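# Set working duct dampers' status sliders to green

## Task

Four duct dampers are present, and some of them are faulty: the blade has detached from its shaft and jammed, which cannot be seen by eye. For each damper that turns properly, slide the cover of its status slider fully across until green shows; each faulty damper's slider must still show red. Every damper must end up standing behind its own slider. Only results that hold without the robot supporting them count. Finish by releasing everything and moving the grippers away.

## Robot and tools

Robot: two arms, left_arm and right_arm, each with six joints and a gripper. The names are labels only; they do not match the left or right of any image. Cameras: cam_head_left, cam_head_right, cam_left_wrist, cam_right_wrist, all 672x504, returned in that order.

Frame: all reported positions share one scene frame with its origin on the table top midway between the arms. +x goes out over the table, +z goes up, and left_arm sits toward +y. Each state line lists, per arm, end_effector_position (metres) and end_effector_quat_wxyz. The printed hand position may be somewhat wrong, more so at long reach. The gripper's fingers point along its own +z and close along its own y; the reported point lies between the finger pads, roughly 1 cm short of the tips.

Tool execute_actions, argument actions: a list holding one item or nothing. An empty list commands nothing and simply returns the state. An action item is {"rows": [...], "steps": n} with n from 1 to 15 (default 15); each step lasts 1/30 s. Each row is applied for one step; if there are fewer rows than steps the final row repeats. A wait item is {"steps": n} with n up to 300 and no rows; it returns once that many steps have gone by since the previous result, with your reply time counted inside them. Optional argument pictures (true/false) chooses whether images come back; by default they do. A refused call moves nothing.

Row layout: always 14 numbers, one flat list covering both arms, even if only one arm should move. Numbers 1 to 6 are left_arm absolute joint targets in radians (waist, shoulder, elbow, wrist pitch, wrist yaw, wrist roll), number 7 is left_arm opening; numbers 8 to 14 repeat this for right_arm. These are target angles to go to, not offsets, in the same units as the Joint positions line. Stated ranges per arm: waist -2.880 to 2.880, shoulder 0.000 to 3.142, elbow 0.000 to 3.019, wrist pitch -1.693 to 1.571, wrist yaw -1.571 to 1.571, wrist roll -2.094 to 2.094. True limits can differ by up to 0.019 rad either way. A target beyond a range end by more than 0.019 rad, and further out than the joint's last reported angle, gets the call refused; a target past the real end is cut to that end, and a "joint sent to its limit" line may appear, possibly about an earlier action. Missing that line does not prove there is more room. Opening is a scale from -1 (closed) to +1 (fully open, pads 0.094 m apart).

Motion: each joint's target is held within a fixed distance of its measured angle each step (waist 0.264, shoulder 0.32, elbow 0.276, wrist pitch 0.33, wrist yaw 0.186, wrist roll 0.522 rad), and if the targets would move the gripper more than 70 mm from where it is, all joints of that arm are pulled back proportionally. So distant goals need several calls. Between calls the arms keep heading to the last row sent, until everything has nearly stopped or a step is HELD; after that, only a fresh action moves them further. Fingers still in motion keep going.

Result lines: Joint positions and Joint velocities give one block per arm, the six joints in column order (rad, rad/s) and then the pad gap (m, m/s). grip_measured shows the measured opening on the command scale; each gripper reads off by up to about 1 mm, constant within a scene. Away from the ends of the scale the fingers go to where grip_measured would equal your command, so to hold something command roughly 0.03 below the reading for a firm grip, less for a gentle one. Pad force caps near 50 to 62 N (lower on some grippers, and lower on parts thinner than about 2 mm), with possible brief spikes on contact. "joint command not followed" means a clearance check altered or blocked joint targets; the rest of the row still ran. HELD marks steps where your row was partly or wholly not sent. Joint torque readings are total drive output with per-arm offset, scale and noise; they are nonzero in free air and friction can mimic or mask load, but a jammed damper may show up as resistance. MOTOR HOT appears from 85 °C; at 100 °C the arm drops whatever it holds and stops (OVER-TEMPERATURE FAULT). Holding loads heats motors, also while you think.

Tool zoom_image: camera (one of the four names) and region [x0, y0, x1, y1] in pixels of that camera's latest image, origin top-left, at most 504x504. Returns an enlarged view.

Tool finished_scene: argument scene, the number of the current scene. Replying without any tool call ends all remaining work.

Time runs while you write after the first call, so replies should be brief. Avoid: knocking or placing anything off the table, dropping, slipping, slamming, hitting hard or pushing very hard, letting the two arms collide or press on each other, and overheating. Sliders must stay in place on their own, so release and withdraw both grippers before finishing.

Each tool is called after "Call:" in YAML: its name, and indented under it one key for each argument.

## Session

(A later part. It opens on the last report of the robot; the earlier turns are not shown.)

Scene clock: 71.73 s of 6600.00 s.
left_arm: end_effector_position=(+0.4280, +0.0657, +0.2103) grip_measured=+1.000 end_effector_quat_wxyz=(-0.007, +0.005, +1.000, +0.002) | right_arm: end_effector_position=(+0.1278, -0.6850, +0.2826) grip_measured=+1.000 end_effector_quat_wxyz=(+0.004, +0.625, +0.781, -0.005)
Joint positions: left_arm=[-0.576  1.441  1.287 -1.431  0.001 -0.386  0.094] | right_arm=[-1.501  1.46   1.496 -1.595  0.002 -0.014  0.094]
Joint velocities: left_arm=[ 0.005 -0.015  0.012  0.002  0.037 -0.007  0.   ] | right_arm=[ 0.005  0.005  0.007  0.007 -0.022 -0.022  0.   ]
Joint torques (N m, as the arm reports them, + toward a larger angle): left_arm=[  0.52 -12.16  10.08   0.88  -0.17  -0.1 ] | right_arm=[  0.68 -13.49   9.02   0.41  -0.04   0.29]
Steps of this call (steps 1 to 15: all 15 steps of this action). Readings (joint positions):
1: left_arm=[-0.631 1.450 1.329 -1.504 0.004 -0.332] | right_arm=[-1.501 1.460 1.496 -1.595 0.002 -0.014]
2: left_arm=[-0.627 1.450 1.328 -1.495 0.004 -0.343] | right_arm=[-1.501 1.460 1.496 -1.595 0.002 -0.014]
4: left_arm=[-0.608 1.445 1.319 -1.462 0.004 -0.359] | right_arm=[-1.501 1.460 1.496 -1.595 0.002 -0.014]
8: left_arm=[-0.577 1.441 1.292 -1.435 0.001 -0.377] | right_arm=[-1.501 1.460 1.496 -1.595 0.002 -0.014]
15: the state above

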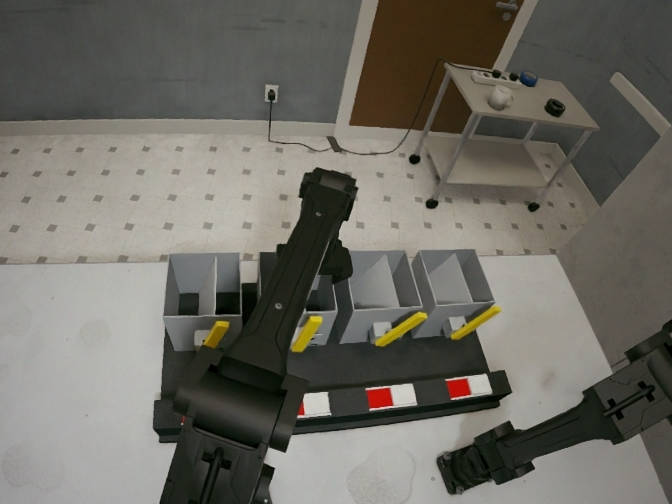

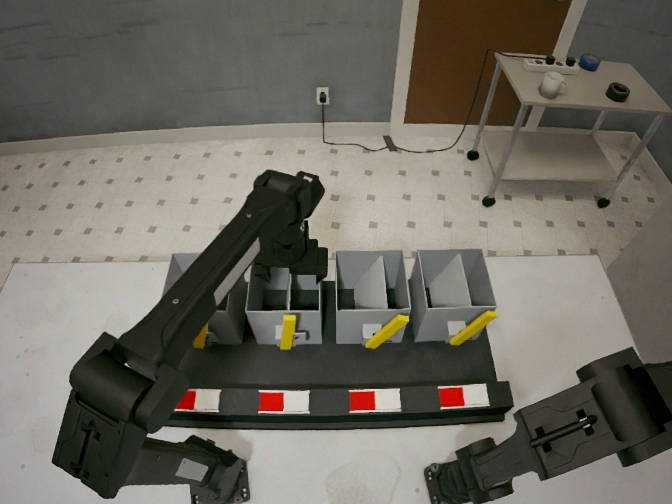

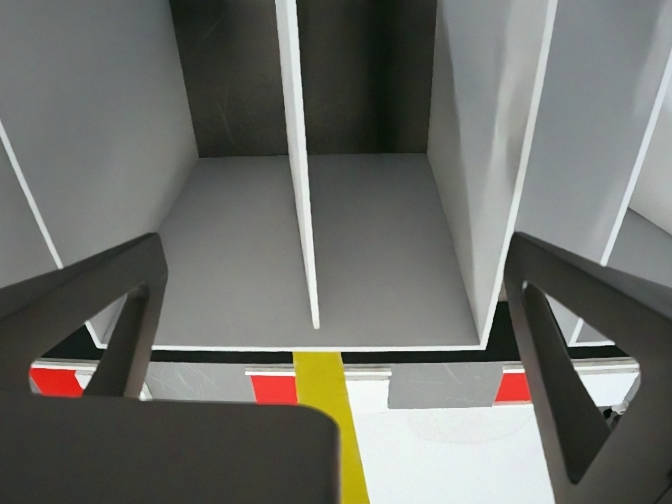

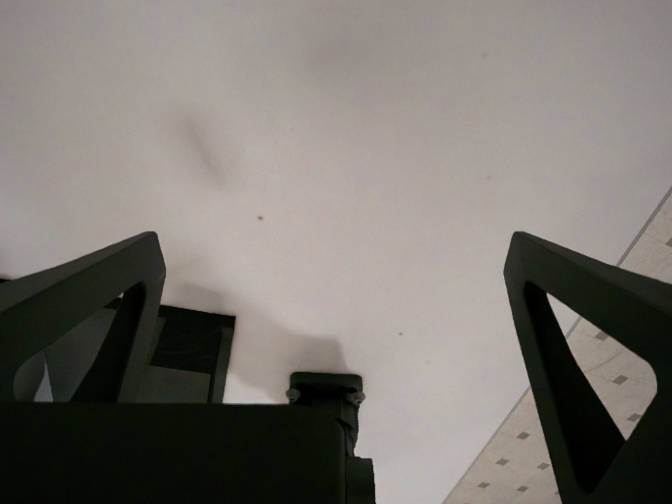

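Call:
execute_actions:
  actions:
    - {"rows":[[-0.6,1.44,1.29,-1.42,0,-0.42,1,-1.5,1.45,1.5,-1.6,0,0,1],[-0.62,1.445,1.29,-1.42,0,-0.44,1,-1.5,1.45,1.5,-1.6,0,0,1],[-0.635,1.45,1.29,-1.42,0,-0.455,1,-1.5,1.45,1.5,-1.6,0,0,1]],"steps":15}

Scene clock: 77.40 s of 6600.00 s.
left_arm: end_effector_position=(+0.4171, +0.0418, +0.2103) grip_measured=+1.000 end_effector_quat_wxyz=(-0.007, +0.010, +1.000, +0.003) | right_arm: end_effector_position=(+0.1278, -0.6850, +0.2826) grip_measured=+1.000 end_effector_quat_wxyz=(+0.004, +0.625, +0.781, -0.005)
Joint positions: left_arm=[-0.64   1.441  1.287 -1.431  0.001 -0.441  0.094] | right_arm=[-1.501  1.46   1.496 -1.595  0.002 -0.014  0.094]
Joint velocities: left_arm=[-0.005 -0.005  0.002 -0.007  0.007  0.007  0.   ] | right_arm=[-0.005 -0.005 -0.012  0.022 -0.022  0.037  0.   ]
Joint torques (N m, as the arm reports them, + toward a larger angle): left_arm=[  1.42 -11.32  10.24   1.16  -0.11  -0.04] | right_arm=[  0.68 -13.48   9.01   0.4   -0.04   0.29]
Steps of this call (steps 1 to 15: the robot went on to your last target; steps 16 to 90: nothing new was sent; then 2.17 s passed at rest; steps 91 to 105: all 15 steps of this action). Readings (joint positions):
91: left_arm=[-0.577 1.441 1.287 -1.431 0.001 -0.392] | right_arm=[-1.501 1.460 1.496 -1.595 0.002 -0.014]
92: left_arm=[-0.581 1.441 1.287 -1.431 0.001 -0.398] | right_arm=[-1.501 1.460 1.496 -1.595 0.002 -0.014]
94: left_arm=[-0.599 1.441 1.287 -1.431 0.001 -0.415] | right_arm=[-1.501 1.460 1.496 -1.595 0.002 -0.014]
98: left_arm=[-0.636 1.441 1.287 -1.431 0.001 -0.431] | right_arm=[-1.501 1.460 1.496 -1.595 0.002 -0.014]
105: the state above

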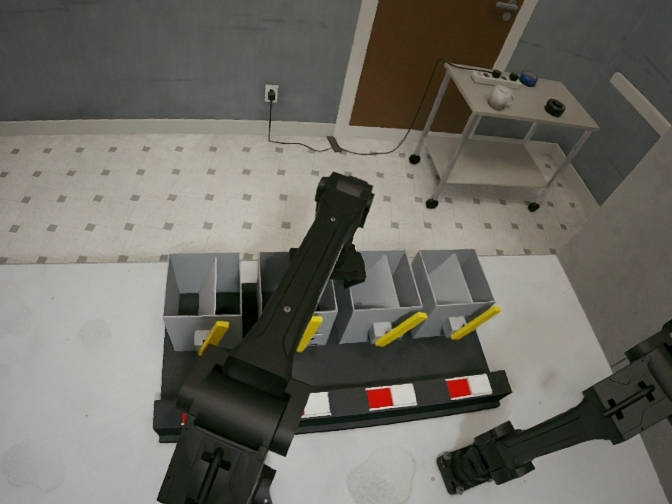

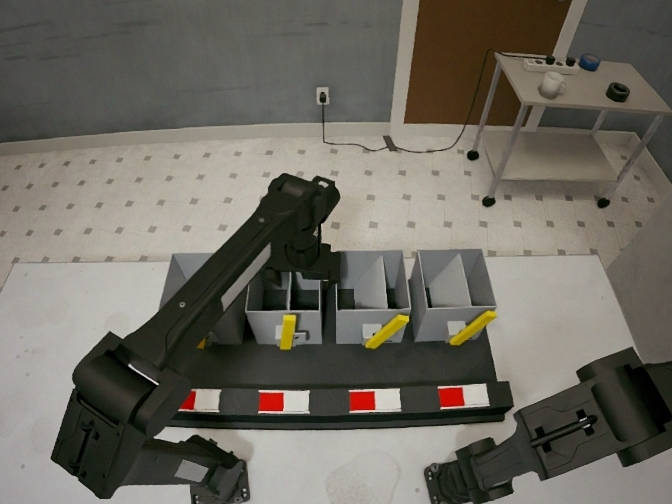

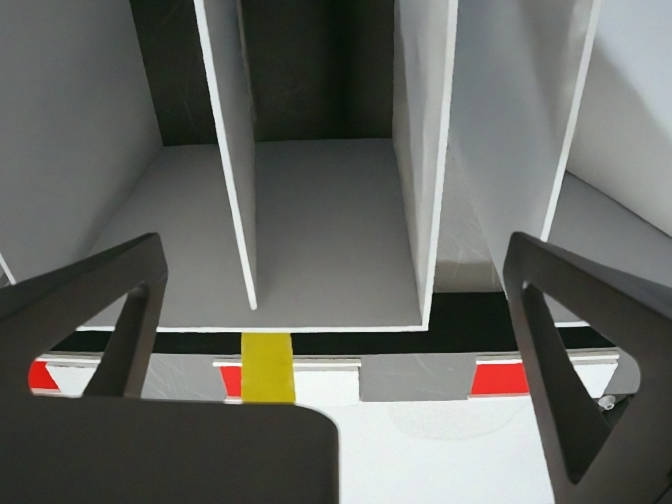

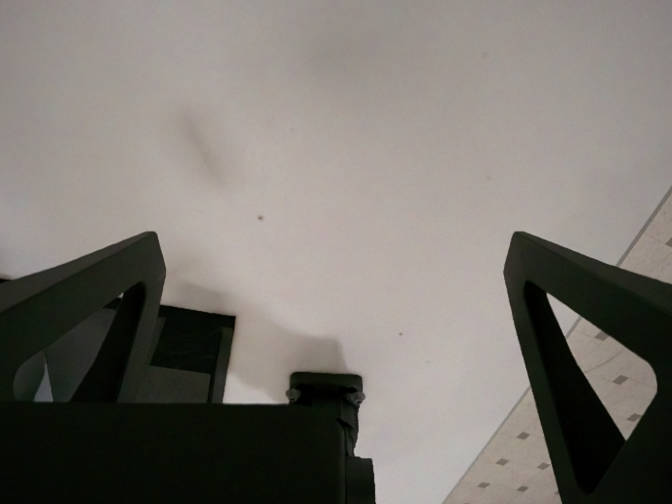

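Call:
execute_actions:
  actions:
    - {"rows":[[-0.62,1.45,1.27,-1.4,0,-0.445,1,-1.5,1.45,1.5,-1.6,0,0,1],[-0.62,1.45,1.25,-1.38,0,-0.445,1,-1.5,1.45,1.5,-1.6,0,0,1],[-0.62,1.45,1.23,-1.36,0,-0.445,1,-1.5,1.45,1.5,-1.6,0,0,1],[-0.62,1.45,1.21,-1.34,0,-0.445,1,-1.5,1.45,1.5,-1.6,0,0,1],[-0.62,1.45,1.195,-1.325,0,-0.445,1,-1.5,1.45,1.5,-1.6,0,0,1]],"steps":13}
  pictures: false

Call:
execute_actions:
  actions:
    - {"rows":[[-0.62,1.45,1.195,-1.325,0,-0.445,0.8,-1.5,1.45,1.5,-1.6,0,0,1],[-0.62,1.45,1.195,-1.325,0,-0.445,0.6,-1.5,1.45,1.5,-1.6,0,0,1],[-0.62,1.45,1.195,-1.325,0,-0.445,0.4,-1.5,1.45,1.5,-1.6,0,0,1],[-0.62,1.45,1.195,-1.325,0,-0.445,0.2,-1.5,1.45,1.5,-1.6,0,0,1],[-0.62,1.45,1.195,-1.325,0,-0.445,0.05,-1.5,1.45,1.5,-1.6,0,0,1]],"steps":15}
  pictures: false

Call:
execute_actions:
  actions:
    - {"steps":15}

Scene clock: 87.47 s of 6600.00 s.
left_arm: end_effector_position=(+0.4109, +0.0517, +0.1697) grip_measured=+1.000 end_effector_quat_wxyz=(-0.013, +0.001, +1.000, +0.006) | right_arm: end_effector_position=(+0.1278, -0.6850, +0.2826) grip_measured=+1.000 end_effector_quat_wxyz=(+0.004, +0.625, +0.781, -0.005)
Joint positions: left_arm=[-0.625  1.447  1.184 -1.337  0.001 -0.443  0.094] | right_arm=[-1.501  1.46   1.496 -1.595  0.002 -0.014  0.094]
Joint velocities: left_arm=[-0.005  0.005 -0.017  0.032  0.081 -0.007  0.   ] | right_arm=[ 0.005  0.005  0.017 -0.007 -0.037  0.022  0.   ]
Joint torques (N m, as the arm reports them, + toward a larger angle): left_arm=[  2.18 -11.63  10.71   0.56  -0.16   0.05] | right_arm=[  0.71 -13.47   9.01   0.41  -0.04   0.29]
Steps of this call (steps 1 to 15: the robot went on to your last target; steps 16 to 90: nothing new was sent; then 6.63 s passed at rest; steps 91 to 103: all 13 steps of this action). Readings (joint positions):
91: left_arm=[-0.639 1.441 1.285 -1.427 0.001 -0.443] | right_arm=[-1.501 1.460 1.496 -1.595 0.002 -0.014]
92: left_arm=[-0.637 1.441 1.279 -1.416 0.001 -0.443] | right_arm=[-1.501 1.460 1.496 -1.595 0.002 -0.014]
94: left_arm=[-0.632 1.440 1.253 -1.382 0.001 -0.443] | right_arm=[-1.501 1.460 1.496 -1.595 0.002 -0.014]
98: left_arm=[-0.625 1.444 1.192 -1.344 0.001 -0.443] | right_arm=[-1.501 1.460 1.496 -1.595 0.002 -0.014]
103: the state above

Scene clock: 87.97 s of 6600.00 s.
left_arm: end_effector_position=(+0.4104, +0.0453, +0.1696) grip_measured=+0.053 end_effector_quat_wxyz=(-0.013, +0.005, +1.000, -0.003) | right_arm: end_effector_position=(+0.1278, -0.6850, +0.2826) grip_measured=+1.000 end_effector_quat_wxyz=(+0.004, +0.625, +0.781, -0.005)
Joint positions: left_arm=[-0.633  1.447  1.184 -1.328  0.017 -0.443  0.049] | right_arm=[-1.501  1.46   1.496 -1.595  0.002 -0.014  0.094]
Joint velocities: left_arm=[-0.005 -0.005  0.007 -0.012 -0.022 -0.022 -0.   ] | right_arm=[-0.005  0.005 -0.002 -0.007 -0.022 -0.037  0.   ]
Joint torques (N m, as the arm reports them, + toward a larger angle): left_arm=[  1.1  -12.53  10.61   0.61  -0.82   0.  ] | right_arm=[  0.66 -13.48   9.01   0.4   -0.04   0.29]
Steps of this call (steps 1 to 15: all 15 steps of this action). Readings (joint positions):
1: left_arm=[-0.625 1.447 1.184 -1.336 0.001 -0.443] | right_arm=[-1.501 1.460 1.496 -1.595 0.002 -0.014]
2: left_arm=[-0.625 1.447 1.184 -1.336 0.003 -0.443] | right_arm=[-1.501 1.460 1.496 -1.595 0.002 -0.014]
4: left_arm=[-0.628 1.447 1.184 -1.330 0.017 -0.443] | right_arm=[-1.501 1.460 1.496 -1.595 0.002 -0.014]
8: left_arm=[-0.633 1.447 1.184 -1.328 0.017 -0.443] | right_arm=[-1.501 1.460 1.496 -1.595 0.002 -0.014]
15: the state above

Scene clock: 88.47 s of 6600.00 s.
left_arm: end_effector_position=(+0.4104, +0.0453, +0.1696) grip_measured=+0.053 end_effector_quat_wxyz=(-0.013, +0.005, +1.000, -0.003) | right_arm: end_effector_position=(+0.1278, -0.6850, +0.2826) grip_measured=+1.000 end_effector_quat_wxyz=(+0.004, +0.625, +0.781, -0.005)
Joint positions: left_arm=[-0.633  1.447  1.184 -1.328  0.017 -0.443  0.049] | right_arm=[-1.501  1.46   1.496 -1.595  0.002 -0.014  0.094]
Joint velocities: left_arm=[-0.005 -0.005  0.022  0.002 -0.007 -0.022 -0.   ] | right_arm=[-0.015 -0.005 -0.012 -0.007  0.051 -0.022  0.   ]
Joint torques (N m, as the arm reports them, + toward a larger angle): left_arm=[  1.23 -12.23  10.47   0.82  -0.85   0.09] | right_arm=[  0.67 -13.47   9.02   0.41  -0.04   0.29]
Steps of this call (steps 1 to 15: the robot went on to your last target). Readings (joint positions):
1: left_arm=[-0.633 1.447 1.184 -1.328 0.017 -0.443] | right_arm=[-1.501 1.460 1.496 -1.595 0.002 -0.014]
2: left_arm=[-0.633 1.447 1.184 -1.328 0.017 -0.443] | right_arm=[-1.501 1.460 1.496 -1.595 0.002 -0.014]
4: left_arm=[-0.633 1.447 1.184 -1.328 0.017 -0.443] | right_arm=[-1.501 1.460 1.496 -1.595 0.002 -0.014]
8: left_arm=[-0.633 1.447 1.184 -1.328 0.017 -0.443] | right_arm=[-1.501 1.460 1.496 -1.595 0.002 -0.014]
15: the state above
All arms were judged still, so your last target was given up. Only a new action makes them travel on or press farther. Fingers that are still opening or closing keep moving.

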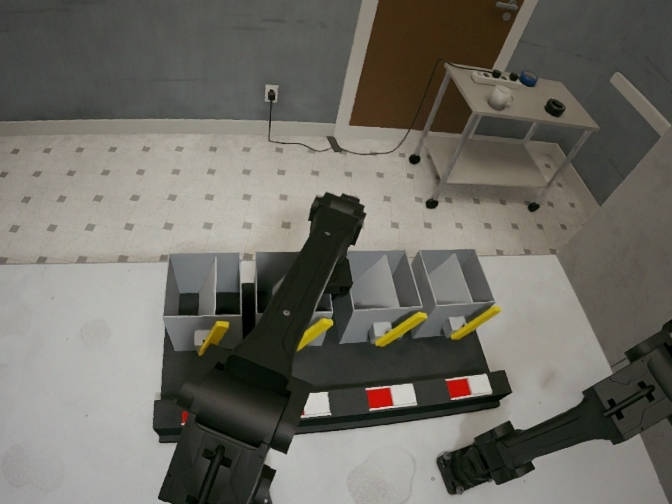

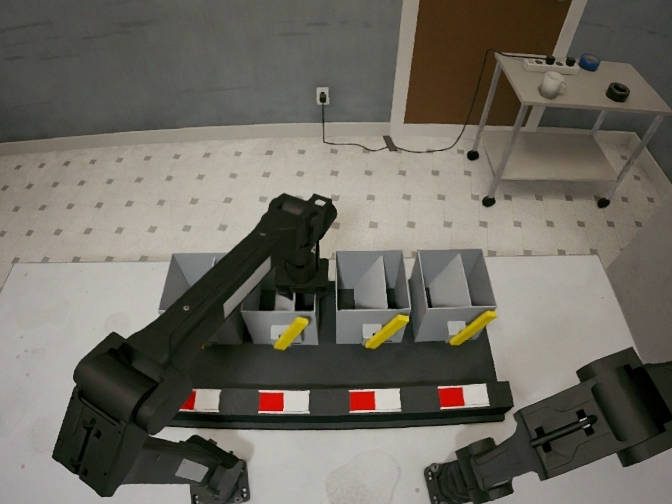

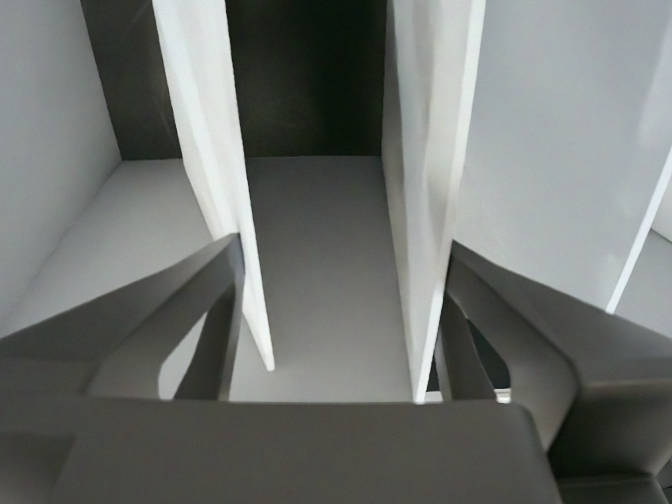

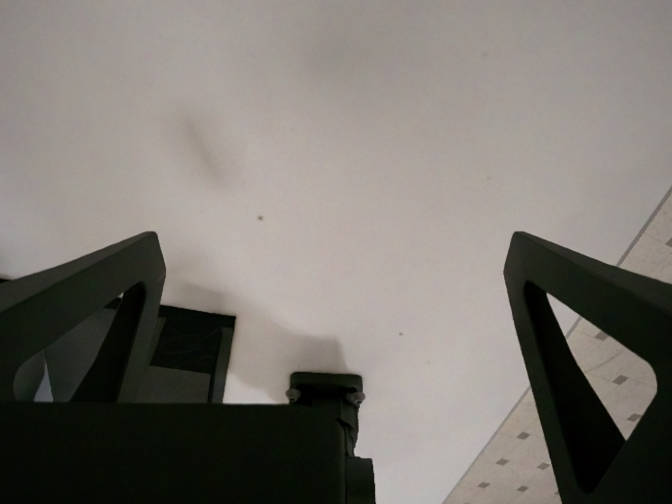

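Call:
execute_actions:
  actions:
    - {"rows":[[-0.625,1.45,1.195,-1.325,0,-0.445,0.5,-1.5,1.44,1.5,-1.6,0,0,1],[-0.625,1.45,1.195,-1.325,0,-0.445,1,-1.48,1.4,1.5,-1.6,0,0,1],[-0.625,1.45,1.195,-1.325,0,-0.445,1,-1.44,1.36,1.5,-1.6,0,0,1],[-0.625,1.45,1.195,-1.325,0,-0.445,1,-1.4,1.32,1.5,-1.6,0,0,1],[-0.625,1.45,1.195,-1.325,0,-0.445,1,-1.35,1.3,1.5,-1.6,0,0,1],[-0.625,1.45,1.24,-1.37,0,-0.445,1,-1.3,1.3,1.5,-1.6,0,0,1],[-0.625,1.44,1.29,-1.42,0,-0.445,1,-1.24,1.3,1.5,-1.6,0,0,1],[-0.625,1.43,1.34,-1.47,0,-0.445,1,-1.18,1.3,1.5,-1.6,0,0,1],[-0.625,1.42,1.39,-1.52,0,-0.445,1,-1.12,1.3,1.5,-1.6,0,0,1],[-0.625,1.4,1.43,-1.56,0,-0.445,1,-1.06,1.3,1.5,-1.6,0,0,1],[-0.625,1.38,1.46,-1.6,0,-0.445,1,-1.0,1.3,1.5,-1.6,0,0,1]],"steps":15}
  pictures: false

Call:
execute_actions:
  actions:
    - {"rows":[[-0.55,1.35,1.46,-1.6,0,-0.4,1,-0.95,1.3,1.48,-1.6,0,-0.02,1],[-0.4,1.3,1.46,-1.6,0,-0.3,1,-0.85,1.3,1.46,-1.6,0,-0.04,1],[-0.25,1.25,1.46,-1.6,0,-0.2,1,-0.75,1.3,1.45,-1.6,0,-0.06,1],[-0.1,1.2,1.45,-1.6,0,-0.1,1,-0.65,1.3,1.44,-1.6,0,-0.08,1],[0.05,1.15,1.45,-1.62,0,0,1,-0.55,1.3,1.43,-1.6,0,-0.1,1],[0.2,1.1,1.45,-1.64,0,0,1,-0.45,1.31,1.42,-1.6,0,-0.12,1],[0.35,1.05,1.45,-1.65,0,0,1,-0.38,1.32,1.41,-1.6,0,-0.13,1],[0.5,1.0,1.45,-1.65,0,0,1,-0.32,1.33,1.4,-1.6,0,-0.14,1],[0.65,1.0,1.45,-1.65,0,0,1,-0.29,1.34,1.39,-1.6,0,-0.145,1],[0.8,1.0,1.45,-1.65,0,0,1,-0.275,1.35,1.38,-1.6,0,-0.146,1]],"steps":15}
  pictures: false

Call:
execute_actions:
  actions:
    - {"rows":[[0.8,1.0,1.45,-1.65,0,0,1,-0.275,1.35,1.38,-1.6,0,-0.146,1],[0.8,1.0,1.45,-1.65,0,0,1,-0.275,1.35,1.38,-1.6,0,-0.146,1],[0.8,1.0,1.45,-1.65,0,0,1,-0.275,1.35,1.38,-1.6,0,-0.146,1],[0.8,1.0,1.45,-1.65,0,0,1,-0.275,1.35,1.38,-1.6,0,-0.146,1],[0.8,1.0,1.45,-1.65,0,0,1,-0.275,1.36,1.35,-1.56,0,-0.146,1],[0.8,1.0,1.45,-1.65,0,0,1,-0.275,1.37,1.32,-1.52,0,-0.146,1],[0.8,1.0,1.45,-1.65,0,0,1,-0.275,1.37,1.29,-1.49,0,-0.146,1],[0.8,1.0,1.45,-1.65,0,0,1,-0.275,1.37,1.26,-1.46,0,-0.146,1]],"steps":15}

Scene clock: 115.77 s of 6600.00 s.
left_arm: end_effector_position=(+0.4143, +0.0470, +0.2721) grip_measured=+1.000 end_effector_quat_wxyz=(+0.003, +0.004, +1.000, -0.003) | right_arm: end_effector_position=(+0.3098, -0.5564, +0.3473) grip_measured=+1.000 end_effector_quat_wxyz=(+0.081, +0.396, +0.914, -0.034)
Joint positions: left_arm=[-0.631  1.403  1.41  -1.571  0.003 -0.443  0.094] | right_arm=[-0.967  1.289  1.49  -1.595 -0.005 -0.013  0.094]
Joint velocities: left_arm=[ 0.005 -0.444  0.559 -0.232 -0.007 -0.007  0.   ] | right_arm=[ 0.718  0.015  0.007 -0.007 -0.022 -0.022  0.   ]
Joint torques (N m, as the arm reports them, + toward a larger angle): left_arm=[  1.71 -12.18  11.47   0.08  -0.23   0.06] | right_arm=[-6.03 -9.13  9.79  0.71  0.38  0.28]
Steps of this call (steps 1 to 90: nothing new was sent; then 23.80 s passed at rest; steps 91 to 105: all 15 steps of this action). Readings (joint positions):
91: left_arm=[-0.633 1.447 1.184 -1.328 0.011 -0.443] | right_arm=[-1.501 1.459 1.496 -1.595 0.002 -0.014]
92: left_arm=[-0.632 1.447 1.184 -1.328 0.006 -0.443] | right_arm=[-1.500 1.456 1.496 -1.595 0.002 -0.014]
94: left_arm=[-0.631 1.447 1.184 -1.328 0.003 -0.443] | right_arm=[-1.484 1.435 1.493 -1.595 0.002 -0.013]
98: left_arm=[-0.631 1.448 1.210 -1.390 0.003 -0.443] | right_arm=[-1.351 1.351 1.490 -1.595 0.003 -0.013]
105: the state above

Scene clock: 116.27 s of 6600.00 s.
left_arm: end_effector_position=(+0.3479, +0.3170, +0.4129) grip_measured=+1.000 end_effector_quat_wxyz=(+0.180, -0.193, +0.964, +0.016) | right_arm: end_effector_position=(+0.4281, -0.3011, +0.2812) grip_measured=+1.000 end_effector_quat_wxyz=(+0.004, -0.006, +1.000, +0.002)
Joint positions: left_arm=[ 0.116  1.011  1.43  -1.625  0.002 -0.101  0.094] | right_arm=[-0.238  1.353  1.385 -1.595 -0.005 -0.114  0.094]
Joint velocities: left_arm=[ 2.515 -0.611 -0.012 -0.139 -0.022  0.52   0.   ] | right_arm=[ 0.552  0.19  -0.149 -0.002 -0.081 -0.168  0.   ]
Joint torques (N m, as the arm reports them, + toward a larger angle): left_arm=[ 1.13 -2.17 11.63  0.59 -0.19  0.13] | right_arm=[ -4.97 -12.1    9.17   0.34   0.35   0.08]
Steps of this call (steps 1 to 15: all 15 steps of this action). Readings (joint positions):
1: left_arm=[-0.625 1.386 1.424 -1.576 0.003 -0.437] | right_arm=[-0.947 1.290 1.489 -1.595 -0.005 -0.013]
2: left_arm=[-0.608 1.366 1.430 -1.577 0.006 -0.422] | right_arm=[-0.928 1.290 1.485 -1.595 -0.002 -0.014]
4: left_arm=[-0.536 1.322 1.430 -1.578 0.006 -0.369] | right_arm=[-0.855 1.290 1.472 -1.595 0.004 -0.023]
8: left_arm=[-0.336 1.218 1.430 -1.592 0.004 -0.253] | right_arm=[-0.615 1.300 1.441 -1.595 0.004 -0.056]
15: the state above

Scene clock: 116.77 s of 6600.00 s.
left_arm: end_effector_position=(+0.2181, +0.4844, +0.4134) grip_measured=+1.000 end_effector_quat_wxyz=(+0.156, -0.472, +0.864, +0.083) | right_arm: end_effector_position=(+0.4240, -0.3170, +0.2232) grip_measured=+1.000 end_effector_quat_wxyz=(-0.013, +0.006, +1.000, +0.002)
Joint positions: left_arm=[ 0.805  1.006  1.43  -1.639 -0.002 -0.016  0.094] | right_arm=[-0.278  1.375  1.254 -1.475 -0.001 -0.131  0.094]
Joint velocities: left_arm=[-0.122 -0.015  0.007 -0.022 -0.037  0.007  0.   ] | right_arm=[-0.005 -0.015 -0.002  0.076 -0.022  0.007  0.   ]
Joint torques (N m, as the arm reports them, + toward a larger angle): left_arm=[ 0.65 -4.71 11.51  0.71 -0.01  0.23] | right_arm=[  0.51 -11.44   8.94   0.75   0.09   0.01]
Steps of this call (steps 1 to 15: all 15 steps of this action). Readings (joint positions):
1: left_arm=[0.206 0.994 1.430 -1.629 0.002 -0.084] | right_arm=[-0.227 1.358 1.380 -1.595 -0.005 -0.119]
2: left_arm=[0.300 0.982 1.430 -1.632 0.001 -0.070] | right_arm=[-0.226 1.361 1.377 -1.595 -0.005 -0.122]
4: left_arm=[0.495 0.976 1.430 -1.634 0.001 -0.050] | right_arm=[-0.243 1.361 1.377 -1.595 -0.004 -0.126]
8: left_arm=[0.813 0.998 1.430 -1.635 -0.006 -0.030] | right_arm=[-0.276 1.355 1.328 -1.521 -0.001 -0.129]
15: the state above

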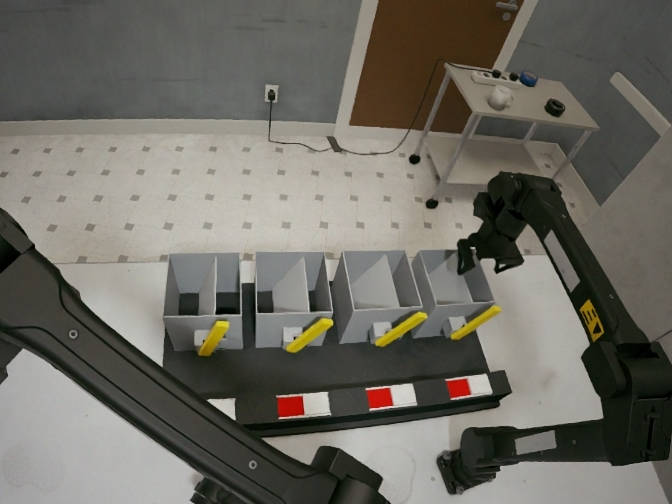

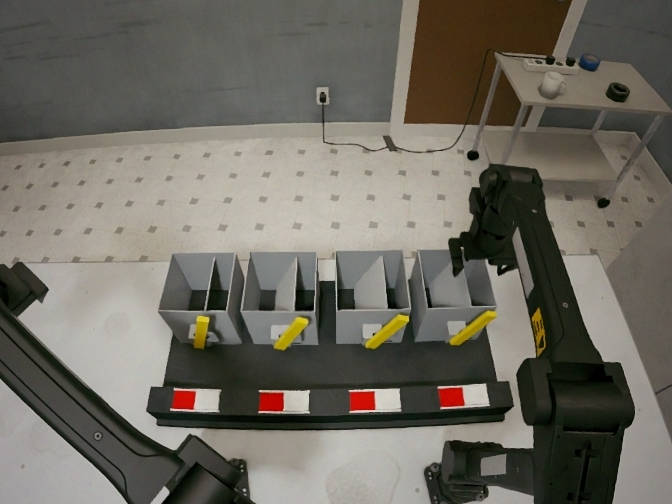

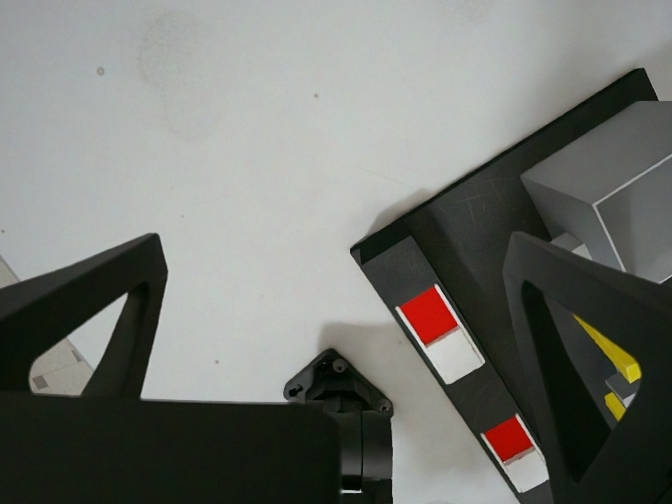

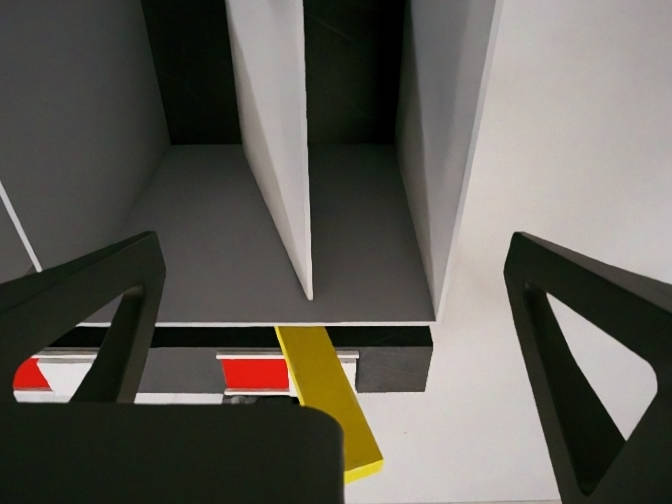

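Call:
execute_actions:
  actions:
    - {"rows":[[0.8,1.0,1.45,-1.65,0,0,1,-0.27,1.37,1.24,-1.44,0,-0.14,1],[0.8,1.0,1.45,-1.65,0,0,1,-0.27,1.37,1.22,-1.42,0,-0.14,1],[0.8,1.0,1.45,-1.65,0,0,1,-0.27,1.37,1.2,-1.4,0,-0.14,1],[0.8,1.0,1.45,-1.65,0,0,1,-0.27,1.37,1.18,-1.38,0,-0.14,1],[0.8,1.0,1.45,-1.65,0,0,1,-0.27,1.37,1.16,-1.36,0,-0.14,1],[0.8,1.0,1.45,-1.65,0,0,1,-0.27,1.37,1.145,-1.345,0,-0.14,1]],"steps":13}
  pictures: false

Call:
execute_actions:
  actions:
    - {"rows":[[0.8,1.0,1.45,-1.65,0,0,1,-0.27,1.37,1.145,-1.345,0,-0.14,0.7],[0.8,1.0,1.45,-1.65,0,0,1,-0.27,1.37,1.145,-1.345,0,-0.14,0.4],[0.8,1.0,1.45,-1.65,0,0,1,-0.27,1.37,1.145,-1.345,0,-0.14,0.1],[0.8,1.0,1.45,-1.65,0,0,1,-0.27,1.37,1.145,-1.345,0,-0.14,-0.15],[0.8,1.0,1.45,-1.65,0,0,1,-0.27,1.37,1.145,-1.345,0,-0.14,-0.4]],"steps":15}
  pictures: false

Call:
execute_actions:
  actions:
    - {"steps":15}

Scene clock: 129.07 s of 6600.00 s.
left_arm: end_effector_position=(+0.2186, +0.4838, +0.4134) grip_measured=+1.000 end_effector_quat_wxyz=(+0.156, -0.469, +0.865, +0.083) | right_arm: end_effector_position=(+0.4167, -0.3152, +0.1817) grip_measured=+1.000 end_effector_quat_wxyz=(-0.010, +0.004, +1.000, +0.002)
Joint positions: left_arm=[ 0.802  1.005  1.43  -1.64  -0.002 -0.012  0.094] | right_arm=[-0.277  1.371  1.14  -1.359 -0.001 -0.132  0.094]
Joint velocities: left_arm=[ 0.005 -0.005  0.007  0.002  0.037  0.022  0.   ] | right_arm=[-0.015 -0.015 -0.002  0.066  0.022  0.022  0.   ]
Joint torques (N m, as the arm reports them, + toward a larger angle): left_arm=[ 1.08 -4.94 11.73  0.95  0.03  0.15] | right_arm=[  1.15 -10.85   8.82   0.78   0.11   0.06]
Steps of this call (steps 1 to 15: the robot went on to your last target; steps 16 to 90: nothing new was sent; then 8.87 s passed at rest; steps 91 to 103: all 13 steps of this action). Readings (joint positions):
91: left_arm=[0.802 1.005 1.430 -1.640 -0.002 -0.012] | right_arm=[-0.278 1.375 1.253 -1.468 -0.001 -0.132]
92: left_arm=[0.802 1.005 1.430 -1.640 -0.002 -0.012] | right_arm=[-0.278 1.374 1.249 -1.457 -0.001 -0.132]
94: left_arm=[0.802 1.005 1.430 -1.640 -0.002 -0.012] | right_arm=[-0.277 1.371 1.226 -1.423 -0.001 -0.132]
98: left_arm=[0.802 1.005 1.430 -1.640 -0.002 -0.012] | right_arm=[-0.277 1.370 1.157 -1.367 -0.001 -0.132]
103: the state above

Scene clock: 129.57 s of 6600.00 s.
left_arm: end_effector_position=(+0.2186, +0.4838, +0.4134) grip_measured=+1.000 end_effector_quat_wxyz=(+0.156, -0.469, +0.865, +0.083) | right_arm: end_effector_position=(+0.4172, -0.3217, +0.1818) grip_measured=-0.398 end_effector_quat_wxyz=(-0.008, +0.009, +1.000, -0.005)
Joint positions: left_arm=[ 0.802  1.005  1.43  -1.64  -0.002 -0.012  0.094] | right_arm=[-0.287  1.371  1.14  -1.353  0.012 -0.132  0.028]
Joint velocities: left_arm=[ 0.005 -0.005  0.002 -0.002 -0.022  0.066  0.   ] | right_arm=[-0.015 -0.015 -0.022 -0.002  0.022 -0.022 -0.001]
Joint torques (N m, as the arm reports them, + toward a larger angle): left_arm=[ 1.09 -4.95 11.55  0.86  0.01  0.12] | right_arm=[  1.98 -10.93   8.79   0.88  -0.54   0.07]
Steps of this call (steps 1 to 15: all 15 steps of this action). Readings (joint positions):
1: left_arm=[0.802 1.005 1.430 -1.640 -0.002 -0.012] | right_arm=[-0.277 1.371 1.140 -1.358 0.003 -0.132]
2: left_arm=[0.802 1.005 1.430 -1.640 -0.002 -0.012] | right_arm=[-0.278 1.371 1.140 -1.356 0.018 -0.132]
4: left_arm=[0.802 1.005 1.430 -1.640 -0.002 -0.012] | right_arm=[-0.286 1.371 1.140 -1.354 0.023 -0.132]
8: left_arm=[0.802 1.005 1.430 -1.640 -0.002 -0.012] | right_arm=[-0.287 1.371 1.140 -1.353 0.012 -0.132]
15: the state above

Scene clock: 130.07 s of 6600.00 s.
left_arm: end_effector_position=(+0.2186, +0.4838, +0.4134) grip_measured=+1.000 end_effector_quat_wxyz=(+0.156, -0.469, +0.865, +0.083) | right_arm: end_effector_position=(+0.4172, -0.3217, +0.1818) grip_measured=-0.398 end_effector_quat_wxyz=(-0.008, +0.009, +1.000, -0.005)
Joint positions: left_arm=[ 0.802  1.005  1.43  -1.64  -0.002 -0.012  0.094] | right_arm=[-0.287  1.371  1.14  -1.353  0.012 -0.132  0.028]
Joint velocities: left_arm=[-0.005  0.005 -0.012 -0.007  0.022 -0.007  0.   ] | right_arm=[ 0.005 -0.005 -0.007 -0.007  0.007  0.022 -0.001]
Joint torques (N m, as the arm reports them, + toward a larger angle): left_arm=[ 0.93 -5.76 11.64  0.79  0.07  0.19] | right_arm=[  1.98 -10.82   8.85   0.82  -0.53   0.07]
Steps of this call (steps 1 to 15: the robot went on to your last target). Readings (joint positions):
1: left_arm=[0.802 1.005 1.430 -1.640 -0.002 -0.012] | right_arm=[-0.287 1.371 1.140 -1.353 0.012 -0.132]
2: left_arm=[0.802 1.005 1.430 -1.640 -0.002 -0.012] | right_arm=[-0.287 1.371 1.140 -1.353 0.012 -0.132]
4: left_arm=[0.802 1.005 1.430 -1.640 -0.002 -0.012] | right_arm=[-0.287 1.371 1.140 -1.353 0.012 -0.132]
8: left_arm=[0.802 1.005 1.430 -1.640 -0.002 -0.012] | right_arm=[-0.287 1.371 1.140 -1.353 0.012 -0.132]
15: the state above
All arms were judged still, so your last target was given up. Only a new action makes them travel on or press farther. Fingers that are still opening or closing keep moving.

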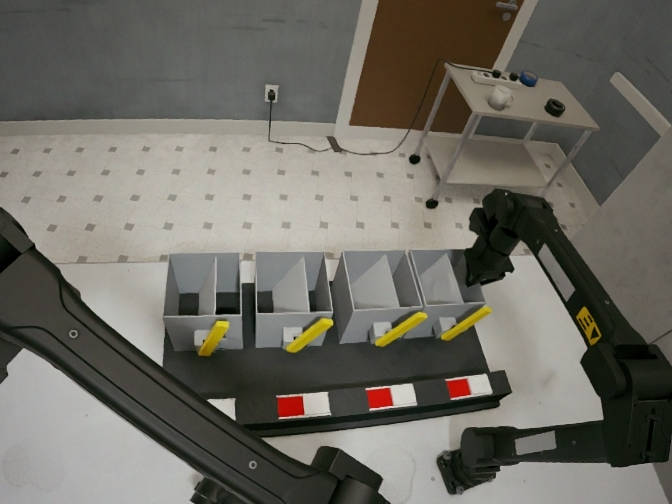

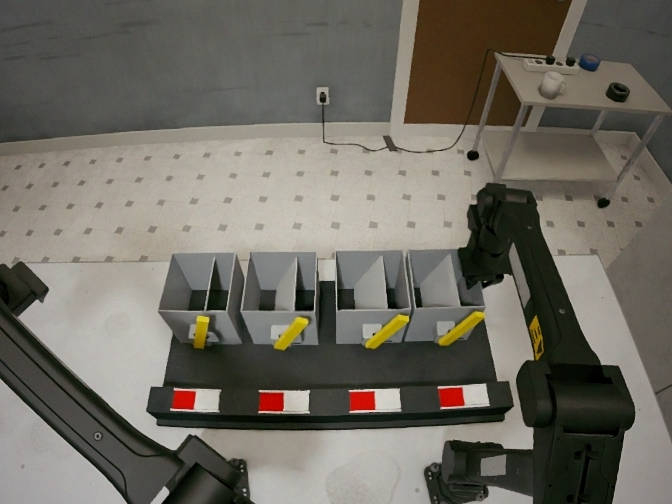

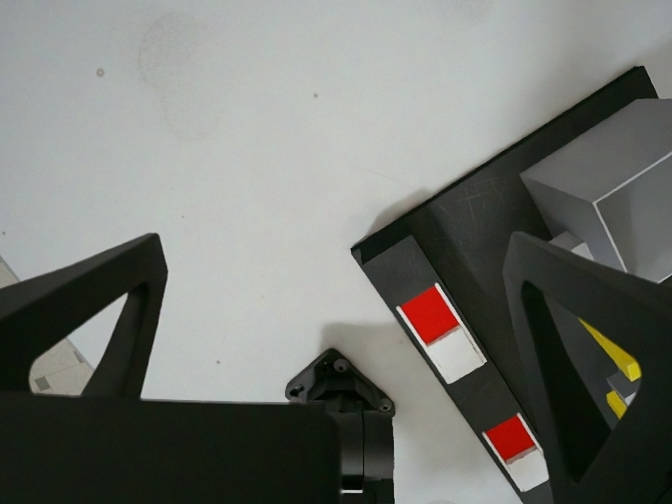

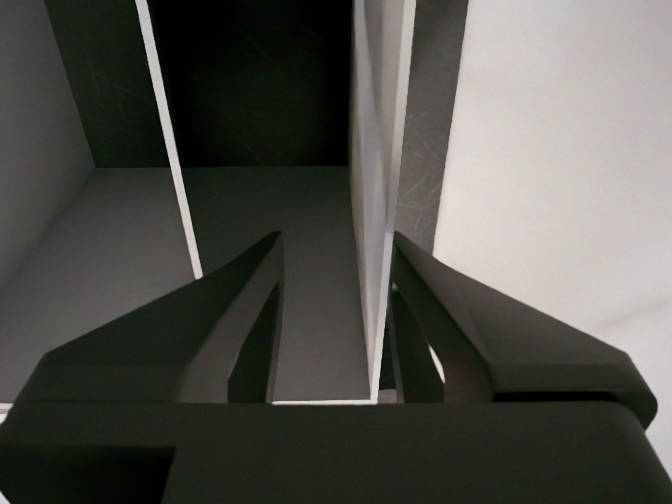

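Call:
execute_actions:
  actions:
    - {"rows":[[0.8,1.0,1.45,-1.65,0,0,1,-0.28,1.37,1.145,-1.345,0,-0.14,-0.2],[0.8,1.0,1.45,-1.65,0,0,1,-0.28,1.37,1.145,-1.345,0,-0.14,-0.1],[0.8,1.0,1.45,-1.65,0,0,1,-0.28,1.37,1.18,-1.38,0,-0.14,-0.1],[0.8,1.0,1.45,-1.65,0,0,1,-0.28,1.37,1.22,-1.42,0,-0.14,-0.1],[0.8,1.0,1.45,-1.65,0,0,1,-0.28,1.37,1.25,-1.45,0,-0.14,-0.1],[0.8,1.0,1.45,-1.65,0,0,1,-0.28,1.37,1.25,-1.45,0,-0.14,-0.1],[0.8,1.0,1.45,-1.65,0,0,1,-0.28,1.37,1.25,-1.45,0,-0.14,-0.1],[0.8,1.0,1.45,-1.65,0,0,1,-0.26,1.37,1.25,-1.45,0,-0.12,0.4],[0.8,1.0,1.45,-1.65,0,0,1,-0.24,1.375,1.25,-1.45,0,-0.1,1],[0.8,1.0,1.45,-1.65,0,0,1,-0.225,1.38,1.25,-1.45,0,-0.09,1]],"steps":15}

Scene clock: 144.43 s of 6600.00 s.
left_arm: end_effector_position=(+0.2186, +0.4838, +0.4134) grip_measured=+1.000 end_effector_quat_wxyz=(+0.156, -0.469, +0.865, +0.083) | right_arm: end_effector_position=(+0.4196, -0.2953, +0.2053) grip_measured=+1.000 end_effector_quat_wxyz=(-0.019, -0.013, +1.000, +0.001)
Joint positions: left_arm=[ 0.802  1.005  1.43  -1.64  -0.002 -0.012  0.094] | right_arm=[-0.222  1.372  1.203 -1.439  0.001 -0.112  0.094]
Joint velocities: left_arm=[-0.005 -0.005  0.007 -0.012 -0.037  0.007  0.   ] | right_arm=[ 0.083  0.015 -0.012 -0.017  0.022  0.007  0.   ]
Joint torques (N m, as the arm reports them, + toward a larger angle): left_arm=[ 1.19 -4.59 11.74  0.67 -0.06  0.22] | right_arm=[-0.12 -9.7  12.04  0.21  0.    0.29]
Steps of this call (steps 1 to 90: nothing new was sent; then 10.87 s passed at rest; steps 91 to 105: all 15 steps of this action). Readings (joint positions):
91: left_arm=[0.802 1.005 1.430 -1.640 -0.002 -0.012] | right_arm=[-0.287 1.371 1.140 -1.353 0.008 -0.132]
92: left_arm=[0.802 1.005 1.430 -1.640 -0.002 -0.012] | right_arm=[-0.286 1.371 1.140 -1.353 0.005 -0.132]
94: left_arm=[0.802 1.005 1.430 -1.640 -0.002 -0.012] | right_arm=[-0.285 1.371 1.142 -1.369 0.003 -0.132]
98: left_arm=[0.802 1.005 1.430 -1.640 -0.002 -0.012] | right_arm=[-0.284 1.372 1.181 -1.433 0.003 -0.132]
105: the state above

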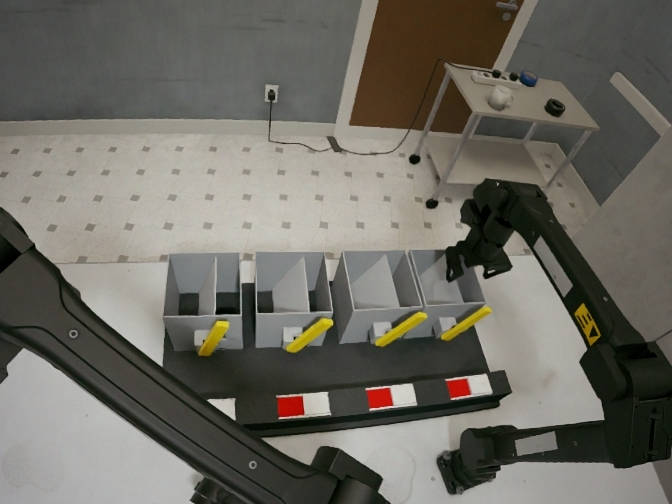

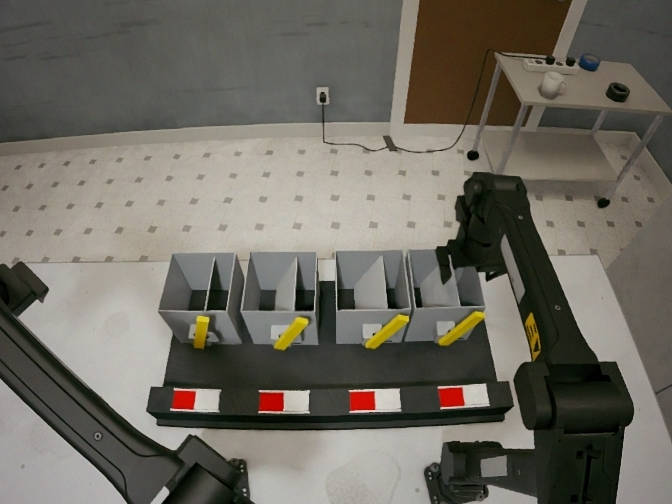

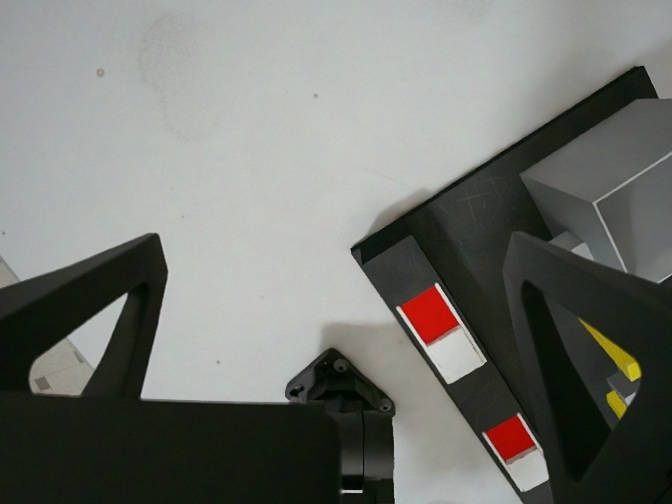

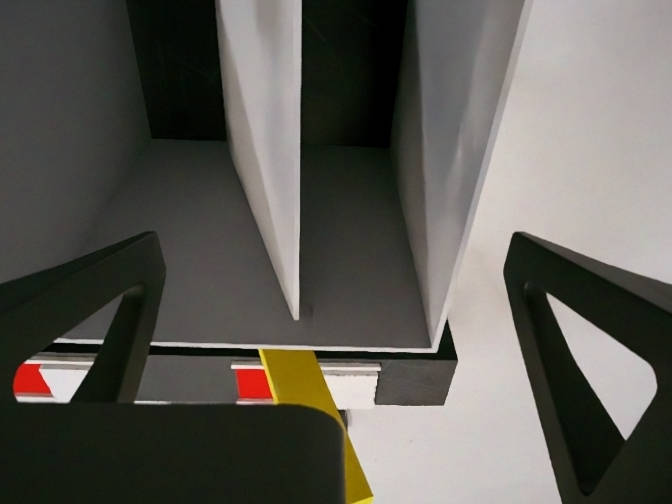

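Call:
execute_actions:
  actions:
    - {"rows":[[0.8,1.0,1.45,-1.65,0,0,1,-0.23,1.38,1.22,-1.42,0,-0.1,1],[0.8,1.0,1.45,-1.65,0,0,1,-0.23,1.38,1.19,-1.39,0,-0.1,1],[0.8,1.0,1.45,-1.65,0,0,1,-0.23,1.38,1.16,-1.36,0,-0.1,1],[0.8,1.0,1.45,-1.65,0,0,1,-0.23,1.38,1.13,-1.33,0,-0.1,1],[0.8,1.0,1.45,-1.65,0,0,1,-0.23,1.38,1.1,-1.3,0,-0.1,1],[0.8,1.0,1.45,-1.65,0,0,1,-0.23,1.38,1.085,-1.285,0,-0.1,1]],"steps":15}
  pictures: false

Call:
execute_actions:
  actions:
    - {"rows":[[0.8,1.0,1.45,-1.65,0,0,1,-0.23,1.38,1.085,-1.285,0,-0.1,0.75],[0.8,1.0,1.45,-1.65,0,0,1,-0.23,1.38,1.085,-1.285,0,-0.1,0.5],[0.8,1.0,1.45,-1.65,0,0,1,-0.23,1.38,1.085,-1.285,0,-0.1,0.25],[0.8,1.0,1.45,-1.65,0,0,1,-0.23,1.38,1.085,-1.285,0,-0.1,0],[0.8,1.0,1.45,-1.65,0,0,1,-0.23,1.38,1.085,-1.285,0,-0.1,-0.2]],"steps":15}

Scene clock: 156.17 s of 6600.00 s.
left_arm: end_effector_position=(+0.2186, +0.4838, +0.4134) grip_measured=+1.000 end_effector_quat_wxyz=(+0.156, -0.469, +0.865, +0.083) | right_arm: end_effector_position=(+0.4129, -0.2950, +0.1549) grip_measured=+1.000 end_effector_quat_wxyz=(-0.016, -0.009, +1.000, +0.001)
Joint positions: left_arm=[ 0.802  1.005  1.43  -1.64  -0.002 -0.012  0.094] | right_arm=[-0.223  1.382  1.077 -1.297  0.001 -0.104  0.094]
Joint velocities: left_arm=[-0.015 -0.005 -0.007  0.002 -0.022 -0.007  0.   ] | right_arm=[-0.015  0.015  0.007  0.022 -0.007  0.022  0.   ]
Joint torques (N m, as the arm reports them, + toward a larger angle): left_arm=[ 0.93 -4.49 11.62  0.72  0.07  0.18] | right_arm=[  0.06 -11.18   8.75   0.96  -0.01   0.19]
Steps of this call (steps 1 to 15: the robot went on to your last target; steps 16 to 90: nothing new was sent; then 8.23 s passed at rest; steps 91 to 105: all 15 steps of this action). Readings (joint positions):
91: left_arm=[0.802 1.005 1.430 -1.640 -0.002 -0.012] | right_arm=[-0.221 1.372 1.203 -1.438 0.001 -0.104]
92: left_arm=[0.802 1.005 1.430 -1.640 -0.002 -0.012] | right_arm=[-0.221 1.372 1.202 -1.431 0.001 -0.104]
94: left_arm=[0.802 1.005 1.430 -1.640 -0.002 -0.012] | right_arm=[-0.222 1.371 1.185 -1.387 0.001 -0.104]
98: left_arm=[0.802 1.005 1.430 -1.640 -0.002 -0.012] | right_arm=[-0.223 1.373 1.101 -1.308 0.001 -0.104]
105: the state above

Scene clock: 156.67 s of 6600.00 s.
left_arm: end_effector_position=(+0.2186, +0.4838, +0.4134) grip_measured=+1.000 end_effector_quat_wxyz=(+0.156, -0.469, +0.865, +0.083) | right_arm: end_effector_position=(+0.4138, -0.2988, +0.1561) grip_measured=+0.261 end_effector_quat_wxyz=(-0.011, -0.000, +1.000, +0.005)
Joint positions: left_arm=[ 0.802  1.005  1.43  -1.64  -0.002 -0.012  0.094] | right_arm=[-0.237  1.379  1.078 -1.292 -0.008 -0.101  0.059]
Joint velocities: left_arm=[-0.015 -0.005 -0.027  0.002  0.007 -0.051  0.   ] | right_arm=[ 0.005 -0.005  0.007  0.017 -0.022 -0.007 -0.001]
Joint torques (N m, as the arm reports them, + toward a larger angle): left_arm=[ 1.57 -5.   11.7   0.79  0.01  0.19] | right_arm=[  1.18 -10.57   8.84   0.76   0.41   0.15]
Steps of this call (steps 1 to 15: all 15 steps of this action). Readings (joint positions):
1: left_arm=[0.802 1.005 1.430 -1.640 -0.002 -0.012] | right_arm=[-0.223 1.382 1.077 -1.297 0.001 -0.104]
2: left_arm=[0.802 1.005 1.430 -1.640 -0.002 -0.012] | right_arm=[-0.224 1.382 1.077 -1.296 0.010 -0.104]
4: left_arm=[0.802 1.005 1.430 -1.640 -0.002 -0.012] | right_arm=[-0.234 1.382 1.077 -1.294 0.000 -0.102]
8: left_arm=[0.802 1.005 1.430 -1.640 -0.002 -0.012] | right_arm=[-0.237 1.379 1.078 -1.292 -0.008 -0.101]
15: the state above

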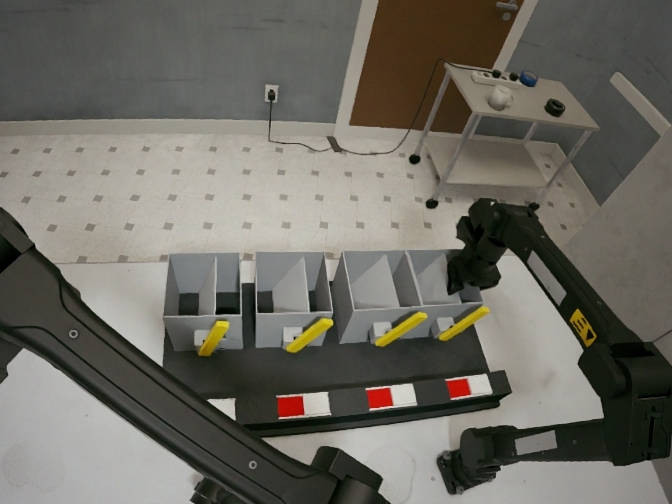

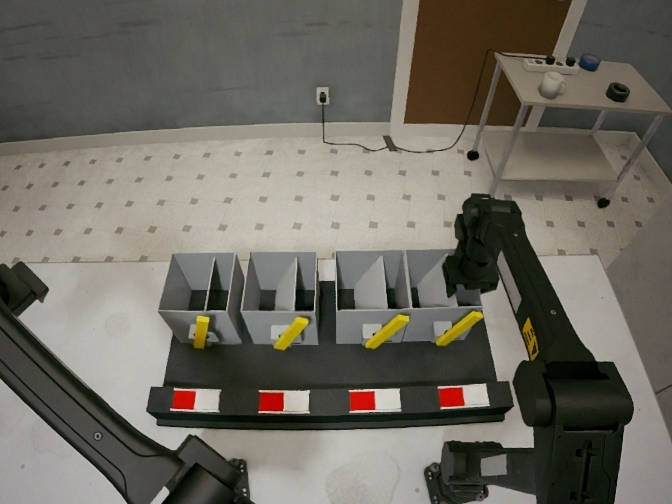

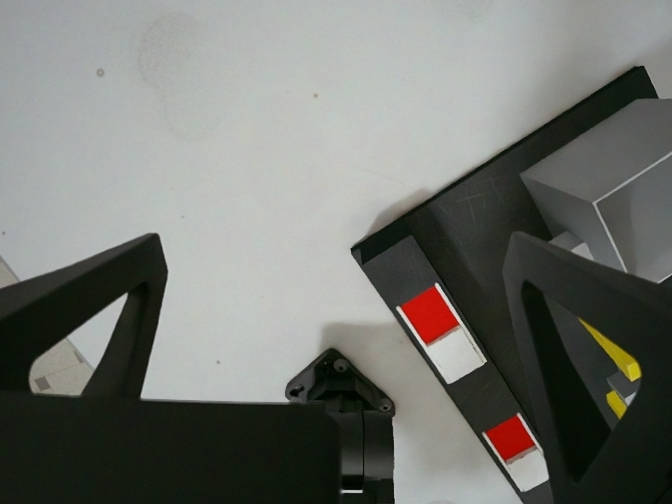

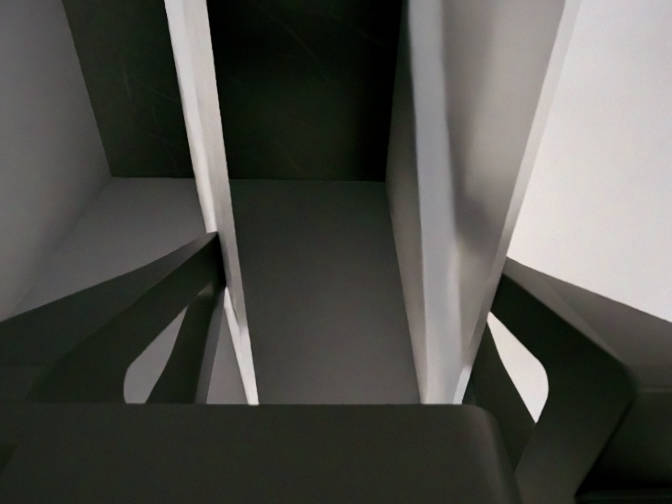

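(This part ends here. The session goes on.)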